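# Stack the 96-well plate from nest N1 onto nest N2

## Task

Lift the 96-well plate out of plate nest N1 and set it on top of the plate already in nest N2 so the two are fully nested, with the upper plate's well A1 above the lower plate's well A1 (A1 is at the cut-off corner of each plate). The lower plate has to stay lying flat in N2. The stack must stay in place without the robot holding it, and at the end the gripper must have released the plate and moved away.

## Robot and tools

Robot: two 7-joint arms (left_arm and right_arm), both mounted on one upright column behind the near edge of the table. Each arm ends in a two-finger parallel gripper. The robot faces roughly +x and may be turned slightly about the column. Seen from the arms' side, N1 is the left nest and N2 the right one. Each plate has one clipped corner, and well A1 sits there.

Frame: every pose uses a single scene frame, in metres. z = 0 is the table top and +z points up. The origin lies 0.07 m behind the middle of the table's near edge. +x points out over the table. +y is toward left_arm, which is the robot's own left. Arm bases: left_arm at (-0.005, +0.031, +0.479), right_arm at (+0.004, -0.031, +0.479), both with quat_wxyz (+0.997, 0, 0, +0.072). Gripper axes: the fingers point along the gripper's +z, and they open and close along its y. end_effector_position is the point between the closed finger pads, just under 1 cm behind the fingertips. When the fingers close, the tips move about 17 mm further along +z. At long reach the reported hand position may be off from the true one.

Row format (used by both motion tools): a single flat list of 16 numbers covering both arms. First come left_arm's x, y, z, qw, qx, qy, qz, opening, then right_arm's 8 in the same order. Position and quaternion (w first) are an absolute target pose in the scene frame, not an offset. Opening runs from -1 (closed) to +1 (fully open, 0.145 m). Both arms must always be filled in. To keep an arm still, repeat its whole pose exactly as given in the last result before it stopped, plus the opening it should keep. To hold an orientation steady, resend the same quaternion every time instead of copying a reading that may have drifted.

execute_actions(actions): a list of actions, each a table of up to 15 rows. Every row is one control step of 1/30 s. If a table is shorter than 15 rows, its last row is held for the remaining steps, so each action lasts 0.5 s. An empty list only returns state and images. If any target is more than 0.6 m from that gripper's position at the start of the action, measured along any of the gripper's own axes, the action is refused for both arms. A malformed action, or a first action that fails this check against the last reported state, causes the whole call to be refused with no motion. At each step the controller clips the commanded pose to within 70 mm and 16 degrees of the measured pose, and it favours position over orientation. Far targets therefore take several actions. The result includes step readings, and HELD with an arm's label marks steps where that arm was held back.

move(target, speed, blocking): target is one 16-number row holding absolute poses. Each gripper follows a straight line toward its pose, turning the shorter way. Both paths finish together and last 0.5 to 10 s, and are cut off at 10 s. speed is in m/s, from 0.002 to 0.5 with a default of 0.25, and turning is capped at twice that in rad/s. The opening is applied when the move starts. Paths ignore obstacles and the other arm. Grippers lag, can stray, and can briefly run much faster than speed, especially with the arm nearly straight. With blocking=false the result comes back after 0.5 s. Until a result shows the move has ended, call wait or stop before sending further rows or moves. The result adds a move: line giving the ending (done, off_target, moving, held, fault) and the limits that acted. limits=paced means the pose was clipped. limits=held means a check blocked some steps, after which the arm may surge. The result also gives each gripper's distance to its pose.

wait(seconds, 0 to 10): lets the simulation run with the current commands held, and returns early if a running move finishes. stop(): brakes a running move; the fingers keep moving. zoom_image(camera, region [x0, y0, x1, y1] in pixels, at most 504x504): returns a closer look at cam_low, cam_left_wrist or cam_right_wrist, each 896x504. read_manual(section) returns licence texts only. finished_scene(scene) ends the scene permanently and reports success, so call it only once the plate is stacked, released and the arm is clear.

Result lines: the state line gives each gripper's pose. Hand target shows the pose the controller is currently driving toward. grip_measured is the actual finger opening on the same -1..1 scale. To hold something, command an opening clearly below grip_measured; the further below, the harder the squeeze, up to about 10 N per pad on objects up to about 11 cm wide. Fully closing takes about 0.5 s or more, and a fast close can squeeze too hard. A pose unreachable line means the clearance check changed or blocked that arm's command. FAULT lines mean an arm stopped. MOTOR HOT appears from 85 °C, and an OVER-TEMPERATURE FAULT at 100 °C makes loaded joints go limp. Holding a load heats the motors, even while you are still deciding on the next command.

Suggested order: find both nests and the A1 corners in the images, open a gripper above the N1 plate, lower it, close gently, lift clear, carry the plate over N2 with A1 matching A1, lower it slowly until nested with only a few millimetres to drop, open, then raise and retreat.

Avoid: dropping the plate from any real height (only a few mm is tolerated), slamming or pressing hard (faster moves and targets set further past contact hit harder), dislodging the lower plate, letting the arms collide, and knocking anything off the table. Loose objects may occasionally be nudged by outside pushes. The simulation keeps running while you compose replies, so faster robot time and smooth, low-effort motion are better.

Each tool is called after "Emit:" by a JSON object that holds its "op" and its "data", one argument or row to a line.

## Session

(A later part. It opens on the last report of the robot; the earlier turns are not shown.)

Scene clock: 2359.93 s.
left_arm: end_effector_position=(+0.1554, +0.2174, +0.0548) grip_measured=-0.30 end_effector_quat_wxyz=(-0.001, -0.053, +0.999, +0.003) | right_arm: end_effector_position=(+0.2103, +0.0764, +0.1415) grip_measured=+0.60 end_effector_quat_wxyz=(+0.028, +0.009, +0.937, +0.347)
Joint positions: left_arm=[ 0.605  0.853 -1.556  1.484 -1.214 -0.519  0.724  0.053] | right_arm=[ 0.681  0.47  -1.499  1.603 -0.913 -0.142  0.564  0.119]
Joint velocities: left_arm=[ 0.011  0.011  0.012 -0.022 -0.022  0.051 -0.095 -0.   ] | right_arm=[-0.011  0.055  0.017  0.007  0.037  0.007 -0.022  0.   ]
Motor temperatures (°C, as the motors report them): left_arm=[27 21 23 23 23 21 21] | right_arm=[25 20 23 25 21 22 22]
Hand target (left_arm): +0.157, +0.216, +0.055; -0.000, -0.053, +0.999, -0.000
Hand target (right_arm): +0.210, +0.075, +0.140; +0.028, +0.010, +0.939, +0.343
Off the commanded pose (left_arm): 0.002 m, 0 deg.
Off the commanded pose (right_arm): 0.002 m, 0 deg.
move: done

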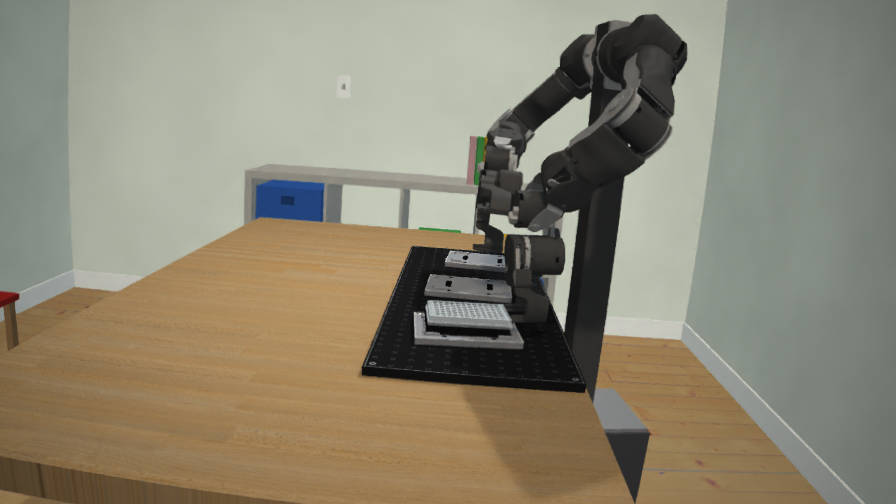

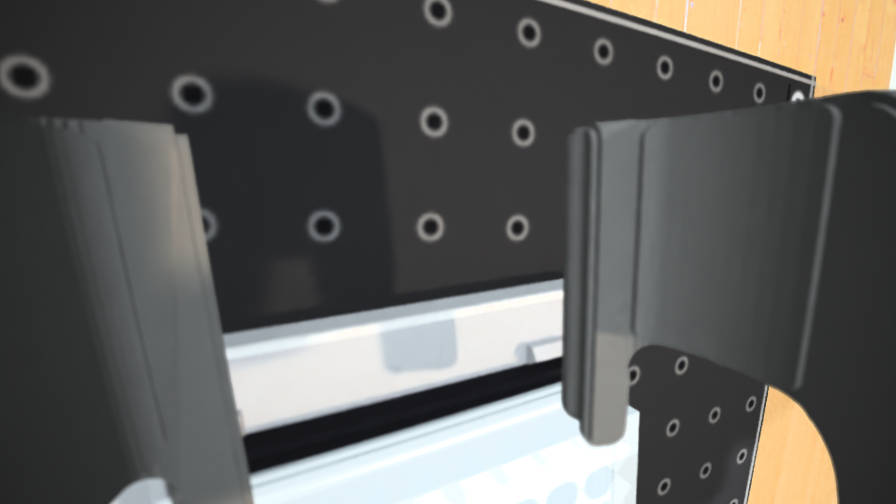

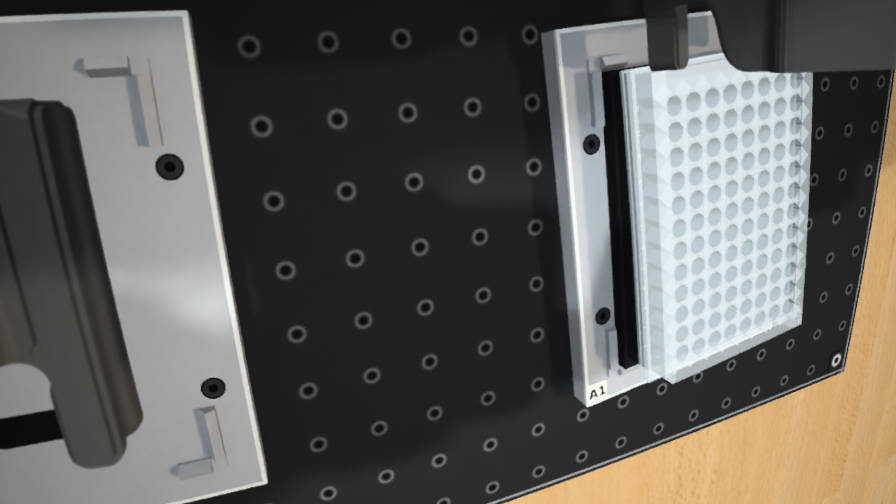

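Emit:
{"op": "zoom_image", "data": {
  "camera": "cam_right_wrist",
  "region": [560, 40, 760, 240]
}}

Emit:
{"op": "zoom_image", "data": {
  "camera": "cam_low",
  "region": [410, 295, 470, 350]
}}

Region (560, 40, 760, 240) of cam_right_wrist's 896x504 image, scaled by 2.520, with more detail than that image has.

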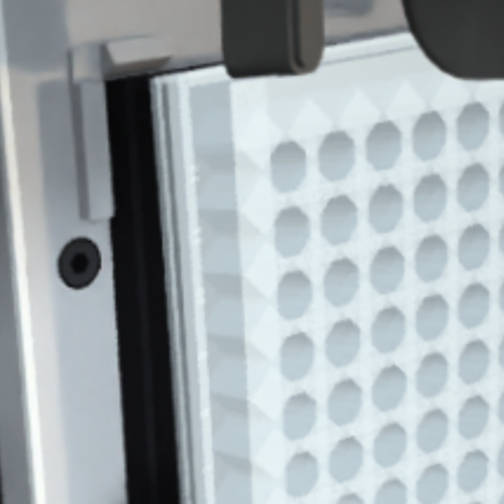

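Region (410, 295, 470, 350) of cam_low's 896x504 image, scaled by 8.400, with more detail than that image has; it fills the top 462 rows of this view, and the rest is white.

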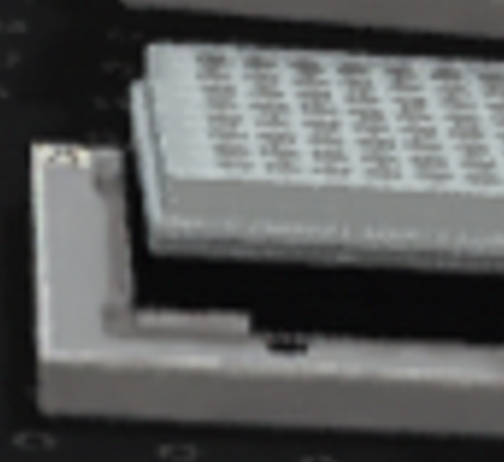

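Emit:
{"op": "move", "data": {
  "target": [0.1584,0.2166,0.0553,0,-0.053,0.9986,0,-0.3, 0.21,0.075,0.14,0.028,0.010,0.939,0.343,0.6],
  "speed": 0.002
}}

Emit:
{"op": "zoom_image", "data": {
  "camera": "cam_right_wrist",
  "region": [560, 40, 760, 240]
}}

Emit:
{"op": "zoom_image", "data": {
  "camera": "cam_low",
  "region": [410, 295, 470, 350]
}}

Scene clock: 2392.83 s.
left_arm: end_effector_position=(+0.1564, +0.2176, +0.0547) grip_measured=-0.30 end_effector_quat_wxyz=(-0.001, -0.053, +0.999, +0.003) | right_arm: end_effector_position=(+0.2103, +0.0764, +0.1415) grip_measured=+0.60 end_effector_quat_wxyz=(+0.028, +0.009, +0.937, +0.347)
Joint positions: left_arm=[ 0.607  0.85  -1.556  1.48  -1.213 -0.522  0.723  0.053] | right_arm=[ 0.681  0.47  -1.499  1.603 -0.913 -0.142  0.564  0.119]
Joint velocities: left_arm=[ 0.099 -0.011  0.002  0.022  0.022  0.022  0.051 -0.   ] | right_arm=[-0.033 -0.099 -0.012  0.007  0.007 -0.066  0.066 -0.   ]
Motor temperatures (°C, as the motors report them): left_arm=[27 21 23 23 23 21 21] | right_arm=[25 20 23 25 21 22 22]
Hand target (left_arm): +0.158, +0.217, +0.055; +0.000, -0.053, +0.999, +0.000
Hand target (right_arm): +0.210, +0.075, +0.140; +0.028, +0.010, +0.939, +0.343
Off the commanded pose (left_arm): 0.002 m, 0 deg.
Off the commanded pose (right_arm): 0.002 m, 0 deg.
move: done

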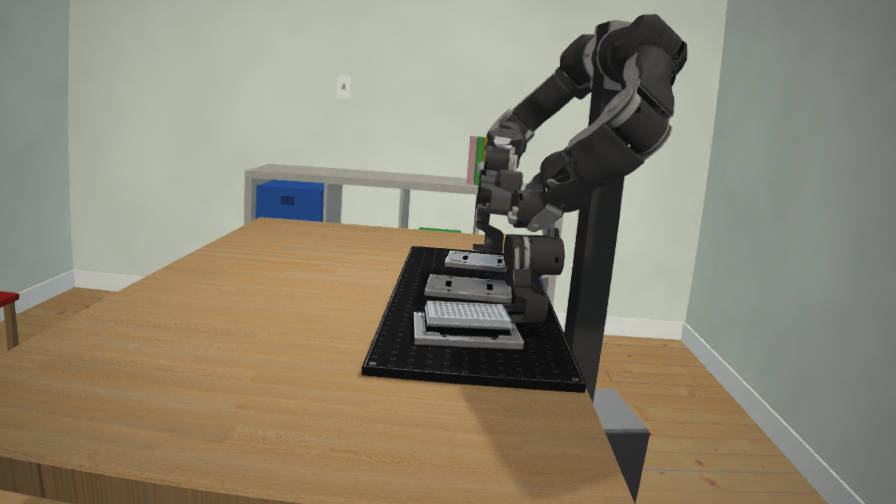

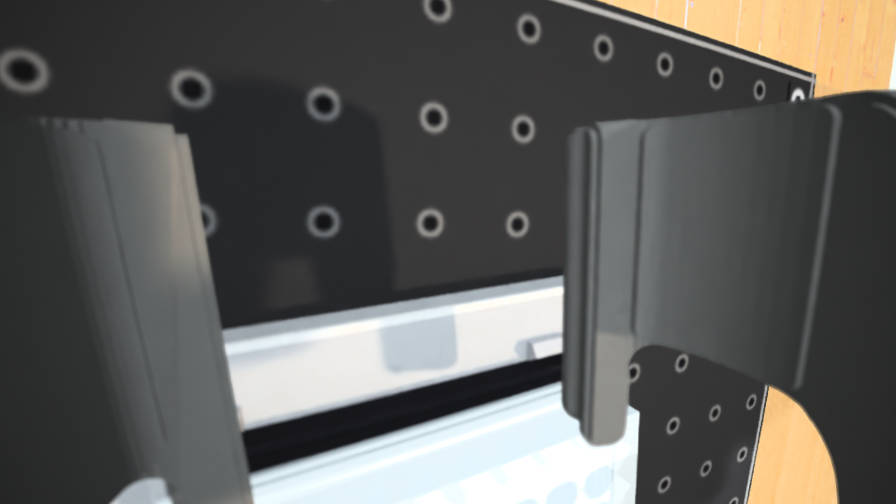

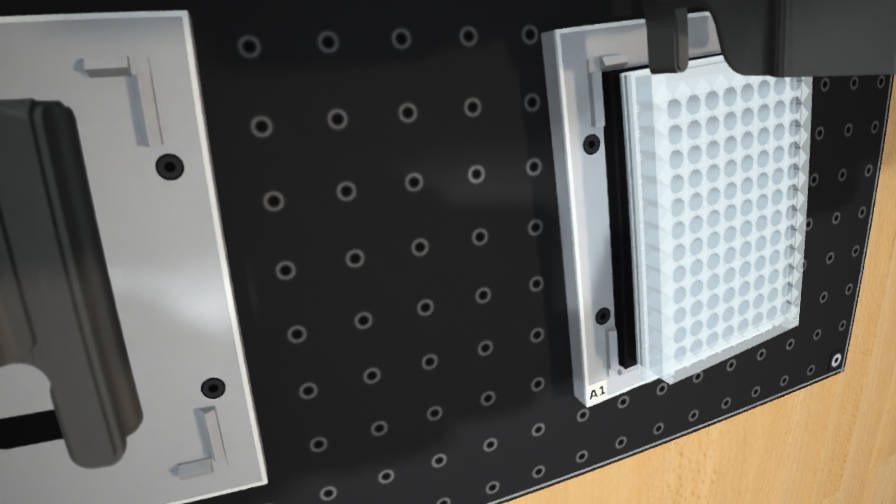

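Region (560, 40, 760, 240) of cam_right_wrist's 896x504 image, scaled by 2.520, with more detail than that image has.

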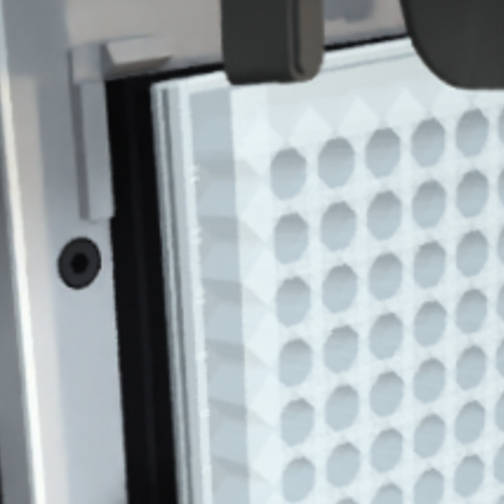

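Region (410, 295, 470, 350) of cam_low's 896x504 image, scaled by 8.400, with more detail than that image has; it fills the top 462 rows of this view, and the rest is white.

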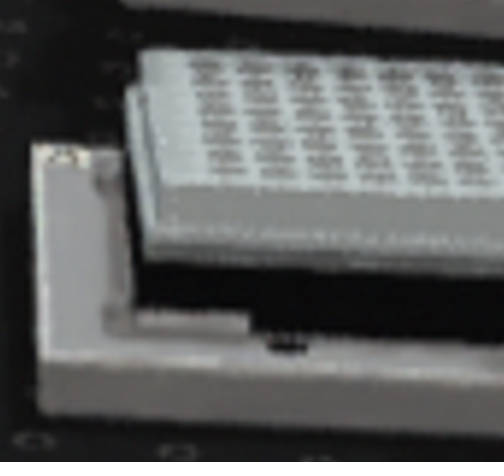

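Emit:
{"op": "execute_actions", "data": {
  "actions": []
}}

Scene clock: 2414.87 s.
left_arm: end_effector_position=(+0.1564, +0.2176, +0.0547) grip_measured=-0.30 end_effector_quat_wxyz=(-0.001, -0.053, +0.999, +0.003) | right_arm: end_effector_position=(+0.2103, +0.0764, +0.1415) grip_measured=+0.60 end_effector_quat_wxyz=(+0.028, +0.009, +0.937, +0.347)
Joint positions: left_arm=[ 0.607  0.85  -1.556  1.48  -1.213 -0.522  0.723  0.053] | right_arm=[ 0.681  0.47  -1.499  1.603 -0.913 -0.142  0.564  0.119]
Joint velocities: left_arm=[-0.077 -0.011 -0.002 -0.012  0.022 -0.007 -0.007 -0.   ] | right_arm=[-0.077 -0.055 -0.002 -0.012  0.007  0.066  0.007  0.   ]
Motor temperatures (°C, as the motors report them): left_arm=[27 21 23 23 23 21 21] | right_arm=[25 20 23 25 21 22 22]
Hand target (left_arm): +0.158, +0.217, +0.055; +0.000, -0.053, +0.999, +0.000
Hand target (right_arm): +0.210, +0.075, +0.140; +0.028, +0.010, +0.939, +0.343
Off the commanded pose (left_arm): 0.002 m, 0 deg.
Off the commanded pose (right_arm): 0.002 m, 0 deg.

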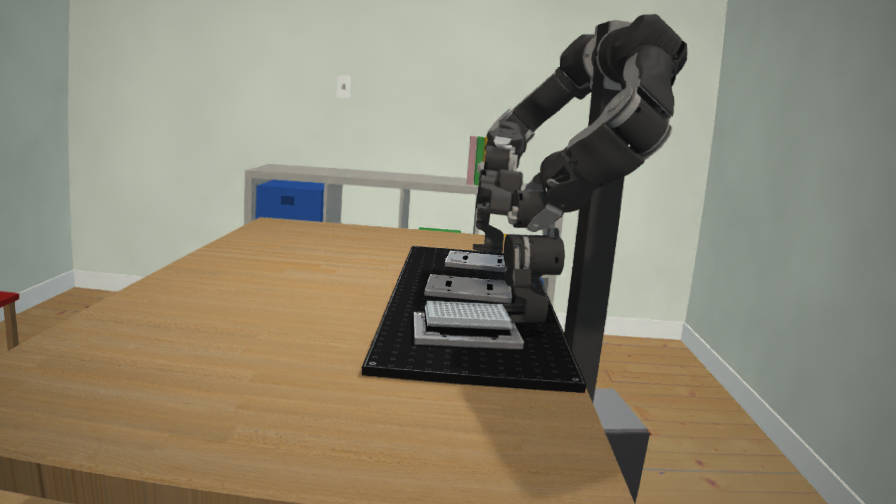

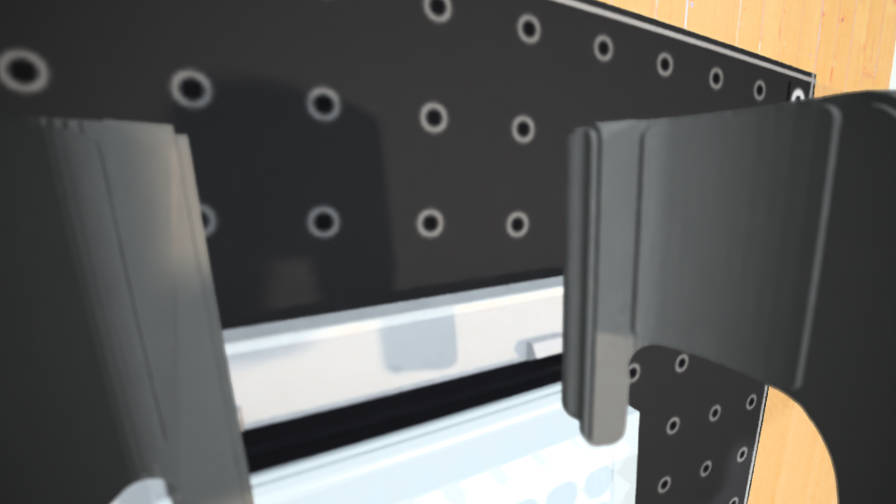

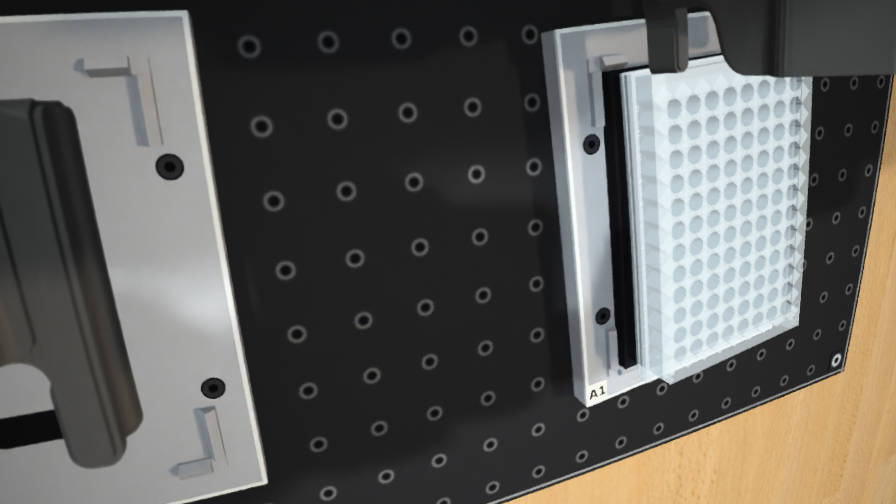

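Emit:
{"op": "move", "data": {
  "target": [0.148,0.2155,0.0553,0,-0.053,0.9986,0,-0.3,0.21,0.075,0.14,0.028,0.010,0.939,0.343,0.6],
  "speed": 0.01
}}

Emit:
{"op": "move", "data": {
  "target": [0.1455,0.215,0.10,0,-0.053,0.9986,0,-0.3,0.21,0.075,0.14,0.028,0.010,0.939,0.343,0.6],
  "speed": 0.05
}}

Scene clock: 2423.80 s.
left_arm: end_effector_position=(+0.1488, +0.2149, +0.0554) grip_measured=-0.30 end_effector_quat_wxyz=(-0.001, -0.053, +0.999, -0.002) | right_arm: end_effector_position=(+0.2103, +0.0764, +0.1415) grip_measured=+0.60 end_effector_quat_wxyz=(+0.028, +0.009, +0.937, +0.347)
Joint positions: left_arm=[ 0.587  0.87  -1.556  1.514 -1.22  -0.5    0.723  0.053] | right_arm=[ 0.681  0.47  -1.499  1.603 -0.913 -0.142  0.564  0.119]
Joint velocities: left_arm=[-0.011 -0.011 -0.017  0.002 -0.037  0.037 -0.007 -0.   ] | right_arm=[ 0.033 -0.055  0.002  0.012 -0.007  0.051 -0.066  0.   ]
Motor temperatures (°C, as the motors report them): left_arm=[27 21 23 23 23 21 21] | right_arm=[25 20 23 25 21 22 22]
Hand target (left_arm): +0.148, +0.215, +0.055; -0.000, -0.053, +0.999, -0.000
Hand target (right_arm): +0.210, +0.075, +0.140; +0.028, +0.010, +0.939, +0.343
Off the commanded pose (left_arm): 0.001 m, 0 deg.
Off the commanded pose (right_arm): 0.002 m, 0 deg.
move: done

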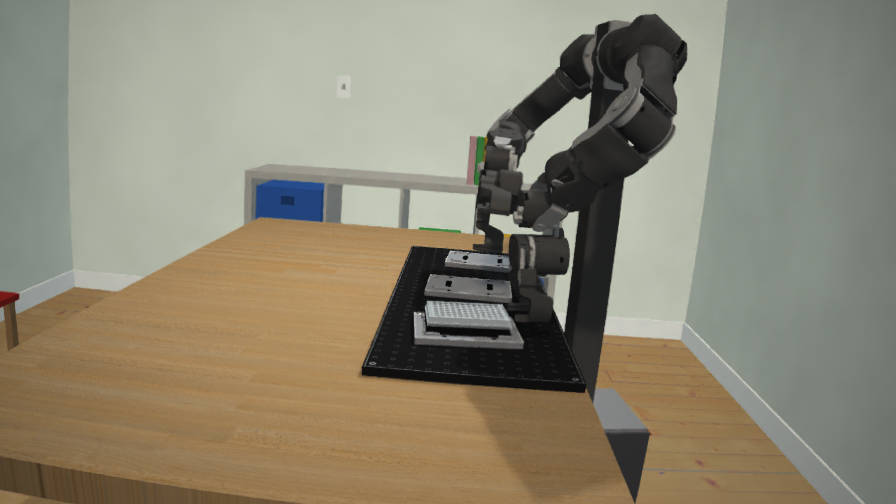

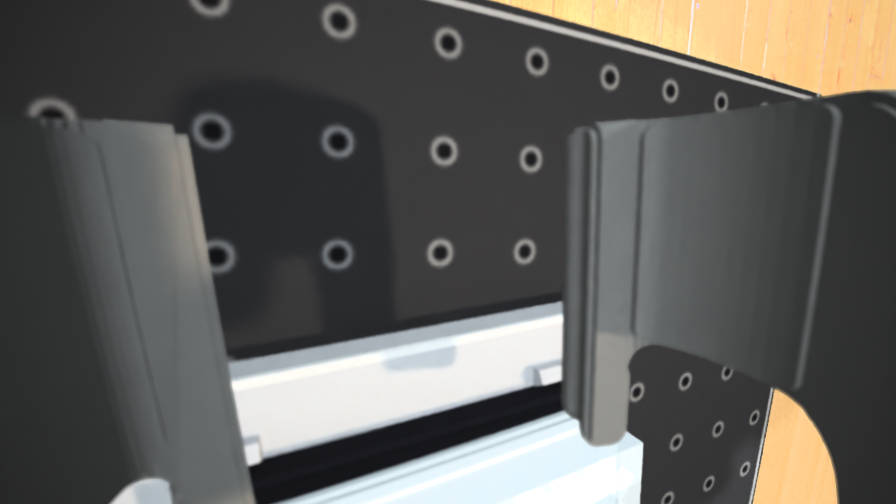

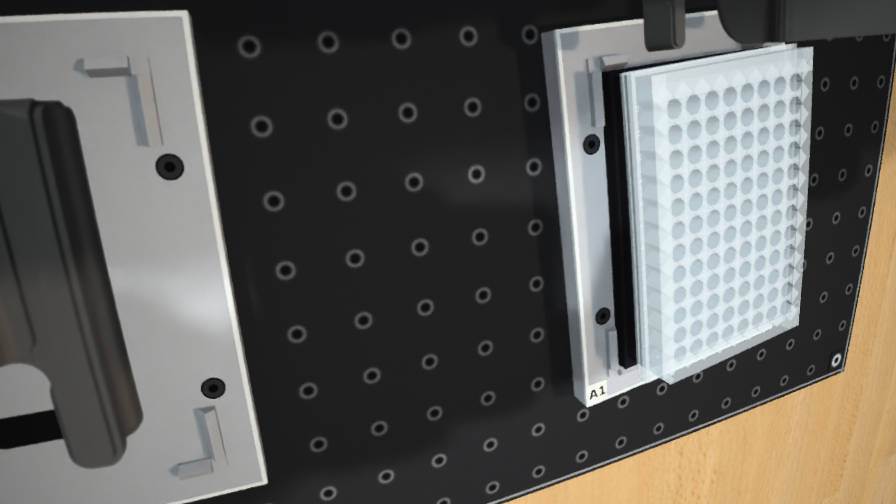

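Scene clock: 2424.93 s.
left_arm: end_effector_position=(+0.1451, +0.2147, +0.0997) grip_measured=-0.30 end_effector_quat_wxyz=(+0.001, -0.053, +0.999, -0.002) | right_arm: end_effector_position=(+0.2103, +0.0764, +0.1415) grip_measured=+0.60 end_effector_quat_wxyz=(+0.028, +0.009, +0.937, +0.347)
Joint positions: left_arm=[ 0.664  1.004 -1.556  1.752 -1.105 -0.51   0.858  0.053] | right_arm=[ 0.681  0.47  -1.499  1.603 -0.913 -0.142  0.564  0.119]
Joint velocities: left_arm=[-0.055 -0.033 -0.017 -0.007  0.037 -0.051 -0.051 -0.   ] | right_arm=[-0.033  0.033 -0.007  0.017  0.007 -0.007  0.066  0.   ]
Motor temperatures (°C, as the motors report them): left_arm=[27 21 23 23 23 21 21] | right_arm=[25 20 23 25 21 22 22]
Hand target (left_arm): +0.145, +0.216, +0.100; +0.000, -0.053, +0.999, +0.001
Hand target (right_arm): +0.210, +0.075, +0.140; +0.028, +0.010, +0.939, +0.343
Off the commanded pose (left_arm): 0.001 m, 0 deg.
Off the commanded pose (right_arm): 0.002 m, 0 deg.
move: done

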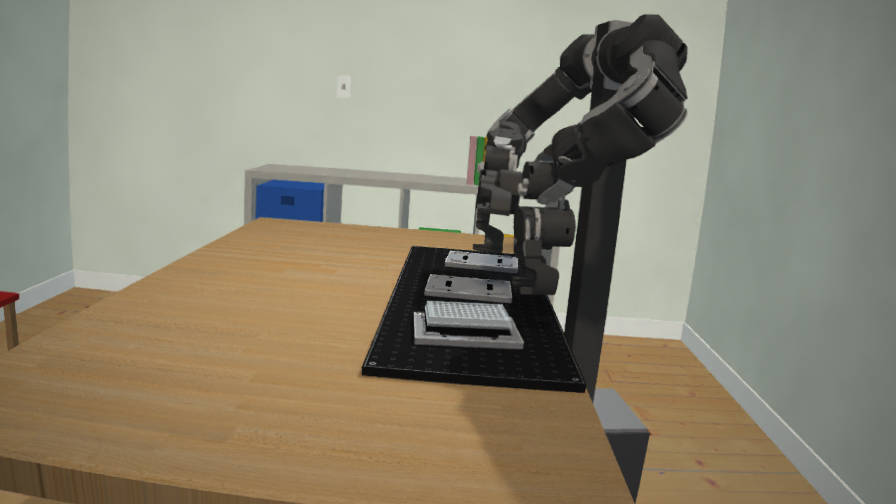

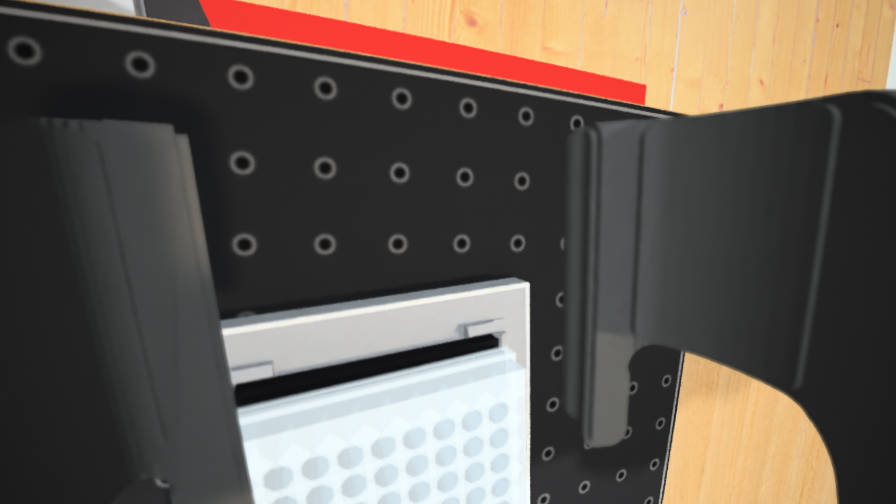

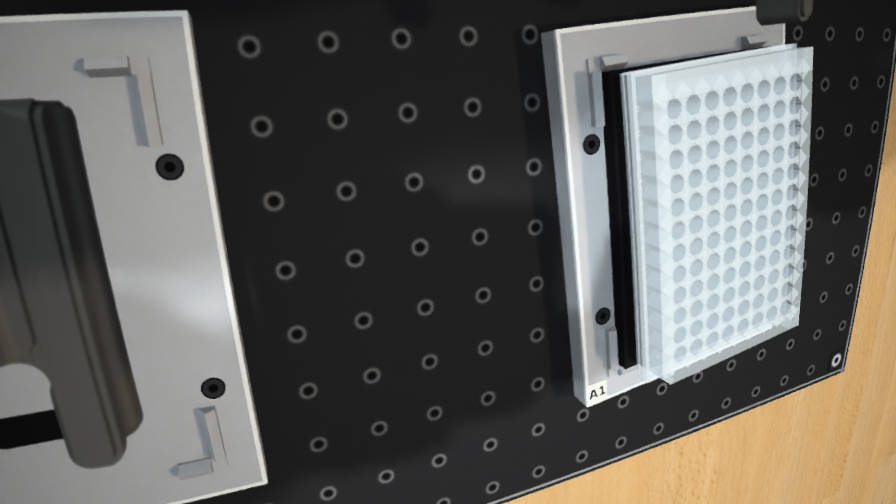

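Emit:
{"op": "zoom_image", "data": {
  "camera": "cam_low",
  "region": [405, 290, 535, 355]
}}

Emit:
{"op": "zoom_image", "data": {
  "camera": "cam_right_wrist",
  "region": [530, 20, 850, 420]
}}

Emit:
{"op": "zoom_image", "data": {
  "camera": "cam_left_wrist",
  "region": [210, 270, 560, 504]
}}

Region (405, 290, 535, 355) of cam_low's 896x504 image, scaled by 3.877, with more detail than that image has.

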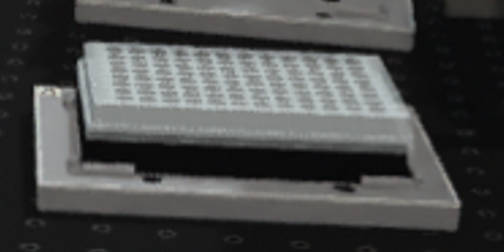

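Region (530, 20, 850, 420) of cam_right_wrist's 896x504 image, scaled by 1.260, with more detail than that image has; it fills the left 403 columns of this view, and the rest is white.

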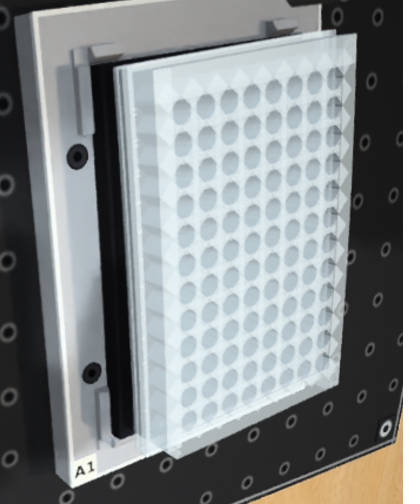

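Region (210, 270, 560, 504) of cam_left_wrist's 896x504 image, scaled by 1.440, with more detail than that image has; it fills the top 337 rows of this view, and the rest is white.

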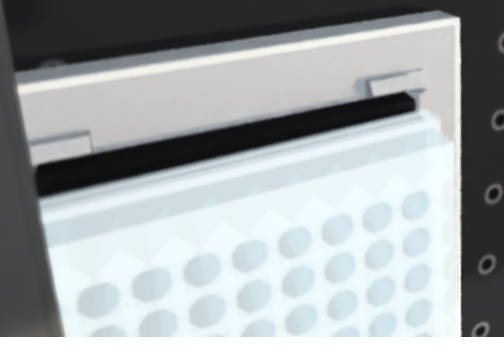

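Emit:
{"op": "zoom_image", "data": {
  "camera": "cam_left_wrist",
  "region": [220, 340, 380, 440]
}}

Emit:
{"op": "zoom_image", "data": {
  "camera": "cam_left_wrist",
  "region": [390, 300, 550, 400]
}}

Region (220, 340, 380, 440) of cam_left_wrist's 896x504 image, scaled by 3.150, with more detail than that image has; it fills the top 315 rows of this view, and the rest is white.

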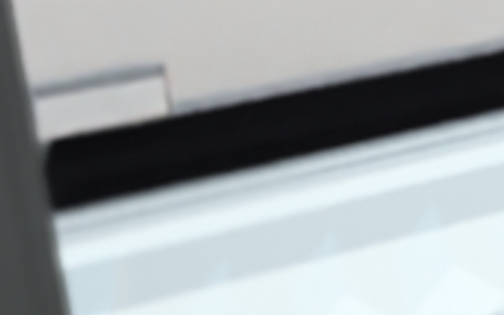

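Region (390, 300, 550, 400) of cam_left_wrist's 896x504 image, scaled by 3.150, with more detail than that image has; it fills the top 315 rows of this view, and the rest is white.

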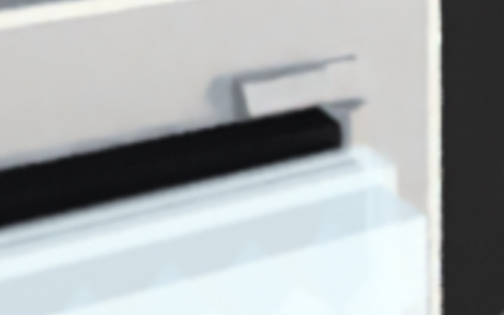

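Emit:
{"op": "zoom_image", "data": {
  "camera": "cam_low",
  "region": [410, 295, 470, 350]
}}

Emit:
{"op": "zoom_image", "data": {
  "camera": "cam_low",
  "region": [470, 295, 530, 350]
}}

Region (410, 295, 470, 350) of cam_low's 896x504 image, scaled by 8.400, with more detail than that image has; it fills the top 462 rows of this view, and the rest is white.

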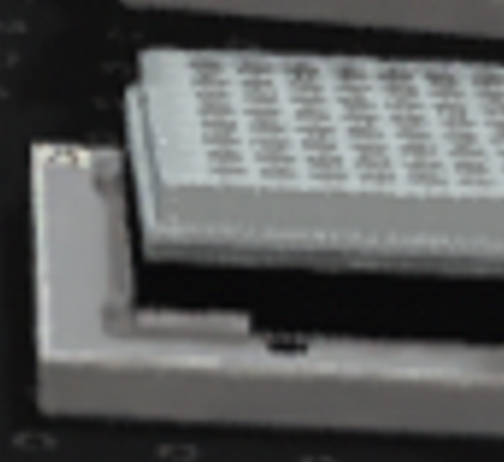

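Region (470, 295, 530, 350) of cam_low's 896x504 image, scaled by 8.400, with more detail than that image has; it fills the top 462 rows of this view, and the rest is white.

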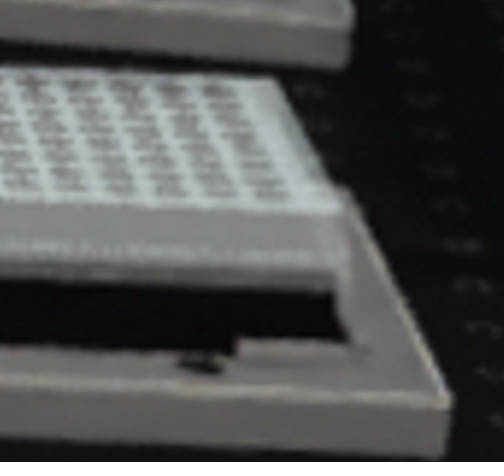

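Emit:
{"op": "zoom_image", "data": {
  "camera": "cam_right_wrist",
  "region": [580, 30, 830, 130]
}}

Emit:
{"op": "zoom_image", "data": {
  "camera": "cam_right_wrist",
  "region": [580, 290, 830, 410]
}}

Region (580, 30, 830, 130) of cam_right_wrist's 896x504 image, scaled by 2.016, with more detail than that image has; it fills the top 202 rows of this view, and the rest is white.

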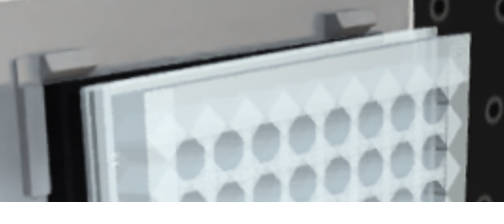

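Region (580, 290, 830, 410) of cam_right_wrist's 896x504 image, scaled by 2.016, with more detail than that image has; it fills the top 242 rows of this view, and the rest is white.

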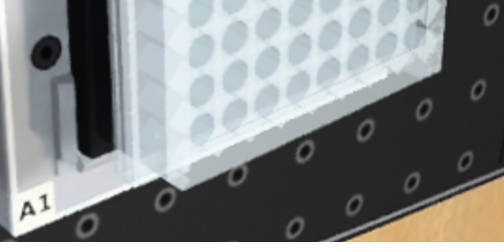

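Emit:
{"op": "move", "data": {
  "target": [0.201,0.236,0.11,0,-0.053,0.9986,0,-0.3,0.21,0.075,0.14,0.028,0.010,0.939,0.343,0.6],
  "speed": 0.08
}}

Scene clock: 2527.13 s.
left_arm: end_effector_position=(+0.2008, +0.2375, +0.1099) grip_measured=-0.30 end_effector_quat_wxyz=(+0.001, -0.053, +0.999, +0.005) | right_arm: end_effector_position=(+0.2103, +0.0764, +0.1415) grip_measured=+0.60 end_effector_quat_wxyz=(+0.028, +0.009, +0.937, +0.347)
Joint positions: left_arm=[ 0.826  0.923 -1.545  1.536 -1.039 -0.694  0.809  0.053] | right_arm=[ 0.681  0.47  -1.499  1.603 -0.913 -0.142  0.564  0.119]
Joint velocities: left_arm=[ 0.077 -0.099 -0.022  0.017  0.007 -0.022 -0.051  0.   ] | right_arm=[ 0.033  0.121  0.002 -0.002  0.051  0.066  0.081  0.   ]
Motor temperatures (°C, as the motors report them): left_arm=[26 21 23 23 23 21 21] | right_arm=[25 20 23 25 21 22 22]
Hand target (left_arm): +0.201, +0.236, +0.110; -0.000, -0.052, +0.999, +0.001
Hand target (right_arm): +0.210, +0.075, +0.140; +0.028, +0.010, +0.939, +0.343
Off the commanded pose (left_arm): 0.001 m, 1 deg.
Off the commanded pose (right_arm): 0.002 m, 0 deg.
move: done

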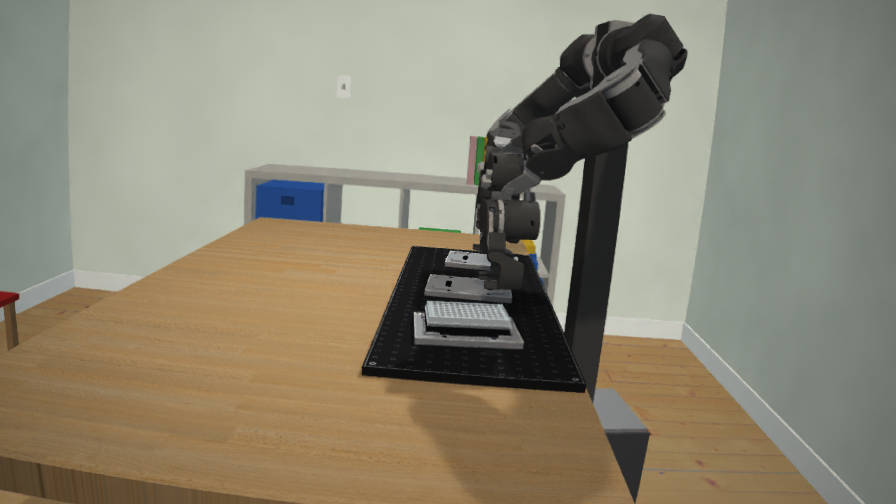

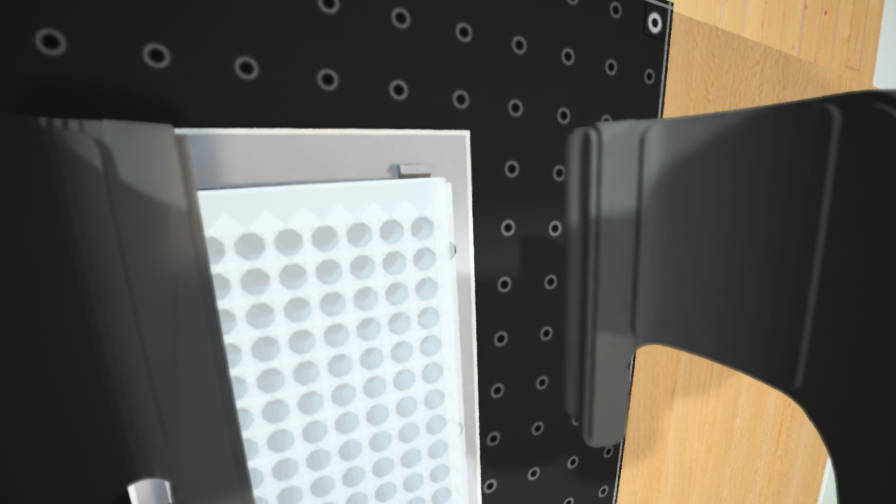

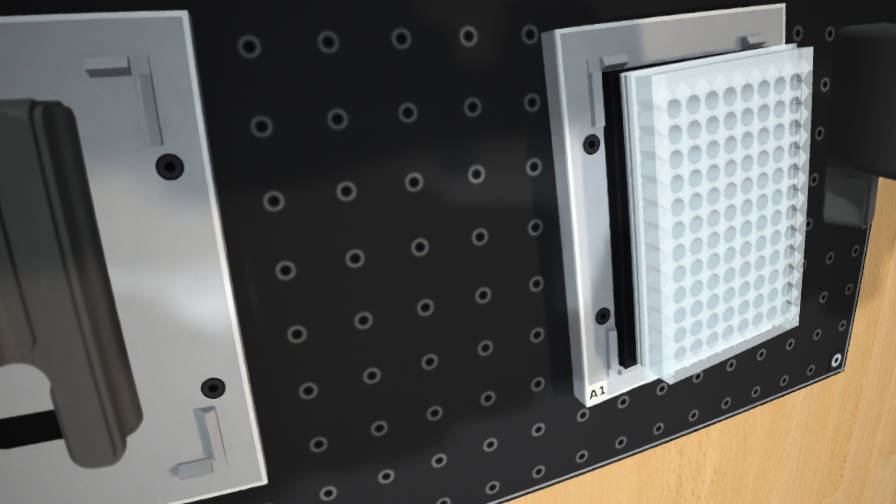

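Emit:
{"op": "move", "data": {
  "target": [0.206,0.192,0.11,0,-0.053,0.9986,0,-0.3,0.21,0.075,0.14,0.028,0.010,0.939,0.343,0.6],
  "speed": 0.08
}}

Scene clock: 2576.23 s.
left_arm: end_effector_position=(+0.2062, +0.1904, +0.1109) grip_measured=-0.30 end_effector_quat_wxyz=(+0.000, -0.052, +0.999, -0.004) | right_arm: end_effector_position=(+0.2103, +0.0764, +0.1415) grip_measured=+0.60 end_effector_quat_wxyz=(+0.028, +0.009, +0.937, +0.347)
Joint positions: left_arm=[ 0.826  0.799 -1.545  1.573 -0.939 -0.607  0.96   0.053] | right_arm=[ 0.681  0.47  -1.499  1.603 -0.913 -0.142  0.564  0.119]
Joint velocities: left_arm=[-0.011 -0.011  0.022  0.022 -0.051 -0.007 -0.037 -0.   ] | right_arm=[ 0.033  0.055 -0.002 -0.012  0.007  0.007 -0.095  0.   ]
Motor temperatures (°C, as the motors report them): left_arm=[26 21 23 23 23 21 21] | right_arm=[25 20 23 25 21 22 22]
Hand target (left_arm): +0.205, +0.192, +0.110; -0.001, -0.054, +0.999, -0.001
Hand target (right_arm): +0.210, +0.075, +0.140; +0.028, +0.010, +0.939, +0.343
Off the commanded pose (left_arm): 0.002 m, 0 deg.
Off the commanded pose (right_arm): 0.002 m, 0 deg.
move: done

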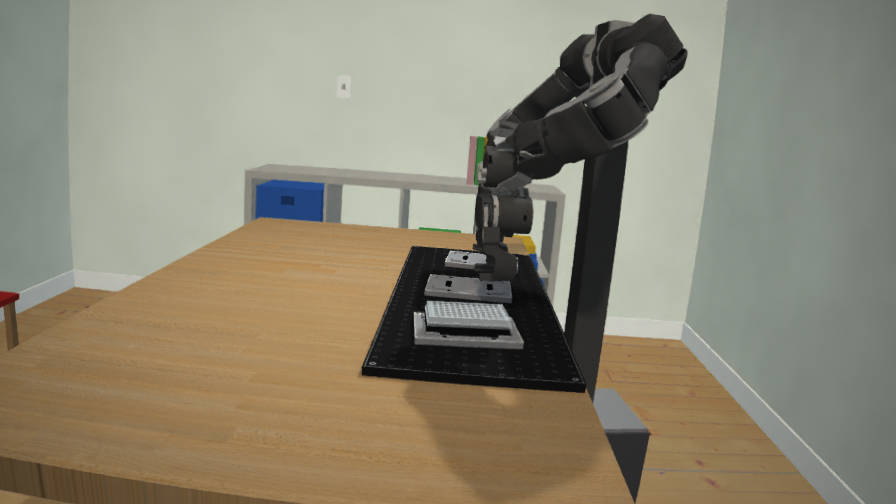

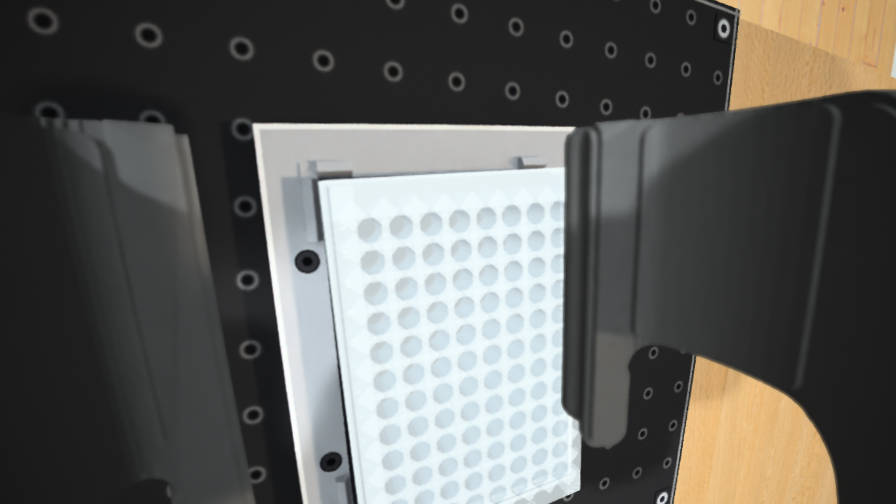

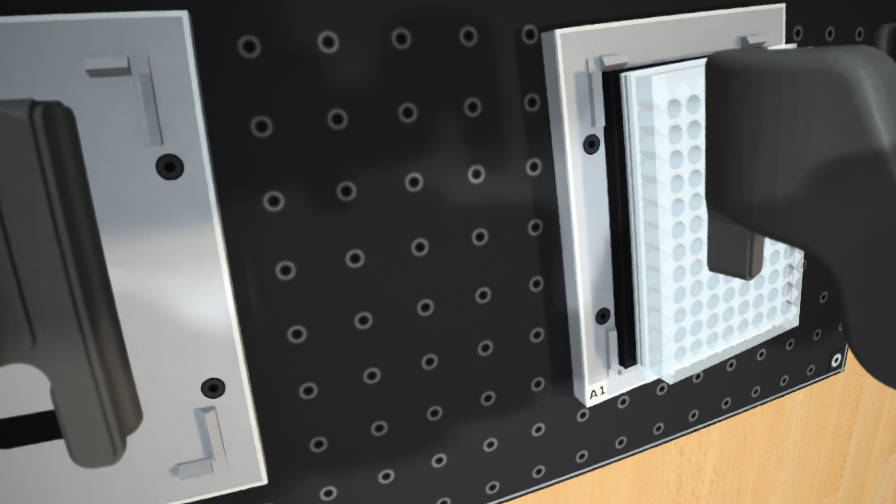

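Emit:
{"op": "zoom_image", "data": {
  "camera": "cam_left_wrist",
  "region": [250, 120, 580, 504]
}}

Region (250, 120, 580, 504) of cam_left_wrist's 896x504 image, scaled by 1.312, with more detail than that image has; it fills the left 433 columns of this view, and the rest is white.

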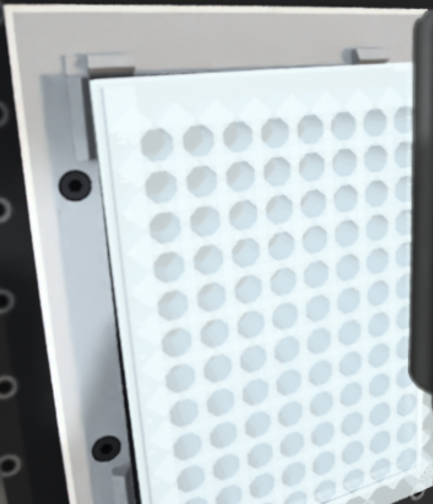

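Emit:
{"op": "move", "data": {
  "target": [0.15,0.25,0.15,0,0,1,0,-0.3,0.20,-0.20,0.17,0,0,1,0,0.6],
  "speed": 0.2
}}

Scene clock: 2591.27 s.
left_arm: end_effector_position=(+0.1523, +0.2524, +0.1500) grip_measured=-0.30 end_effector_quat_wxyz=(+0.004, -0.000, +1.000, +0.005) | right_arm: end_effector_position=(+0.1983, -0.2008, +0.1753) grip_measured=+0.60 end_effector_quat_wxyz=(-0.001, +0.003, +1.000, +0.002)
Joint positions: left_arm=[ 0.818  1.211 -1.545  1.874 -1.106 -0.734  0.792  0.053] | right_arm=[ 0.869  1.33  -1.569  2.032 -0.812 -0.503  0.972  0.119]
Joint velocities: left_arm=[-0.055 -0.033  0.002 -0.007  0.037  0.007 -0.007 -0.   ] | right_arm=[-0.011 -0.033 -0.017  0.007 -0.022  0.007 -0.037  0.   ]
Motor temperatures (°C, as the motors report them): left_arm=[26 21 23 23 23 21 21] | right_arm=[25 20 23 25 21 22 22]
Hand target (left_arm): +0.151, +0.251, +0.149; +0.001, +0.002, +1.000, +0.002
Hand target (right_arm): +0.198, -0.201, +0.175; -0.003, +0.000, +1.000, -0.001
Off the commanded pose (left_arm): 0.003 m, 1 deg.
Off the commanded pose (right_arm): 0.006 m, 0 deg.
move: off_target (right_arm)

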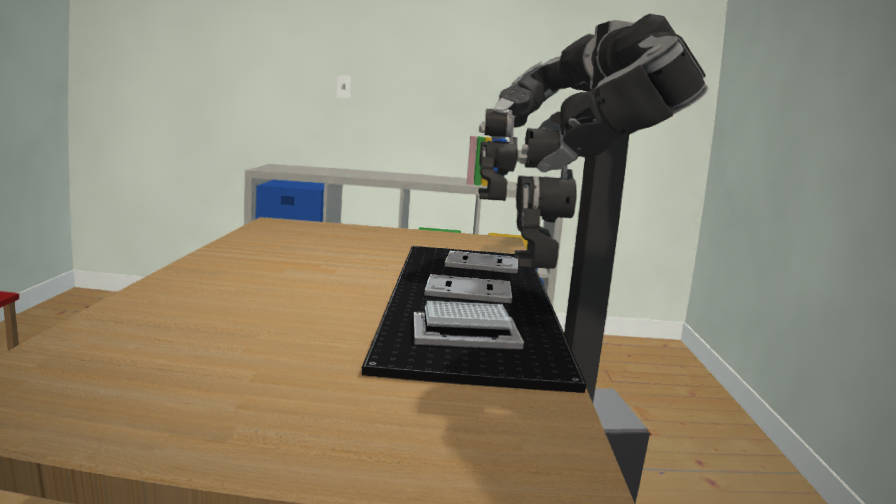

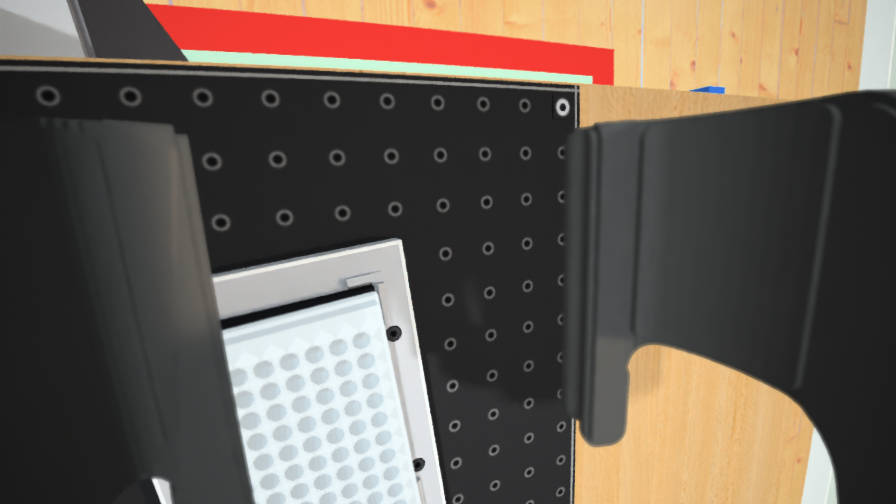

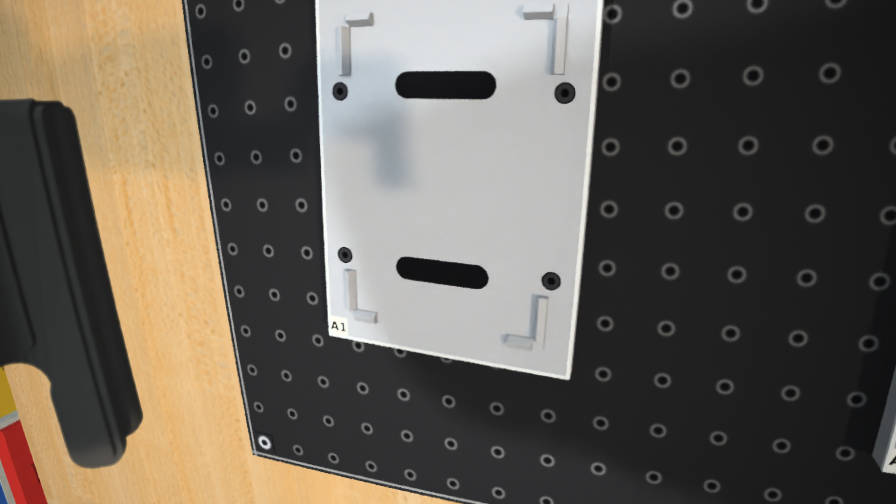

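Emit:
{"op": "zoom_image", "data": {
  "camera": "cam_low",
  "region": [405, 290, 535, 355]
}}

Region (405, 290, 535, 355) of cam_low's 896x504 image, scaled by 3.877, with more detail than that image has.

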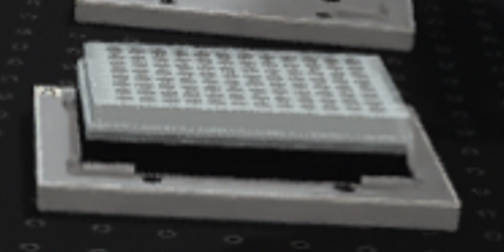

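Emit:
{"op": "finished_scene", "data": {
  "scene": 2
}}

The scene is finished: the task was done.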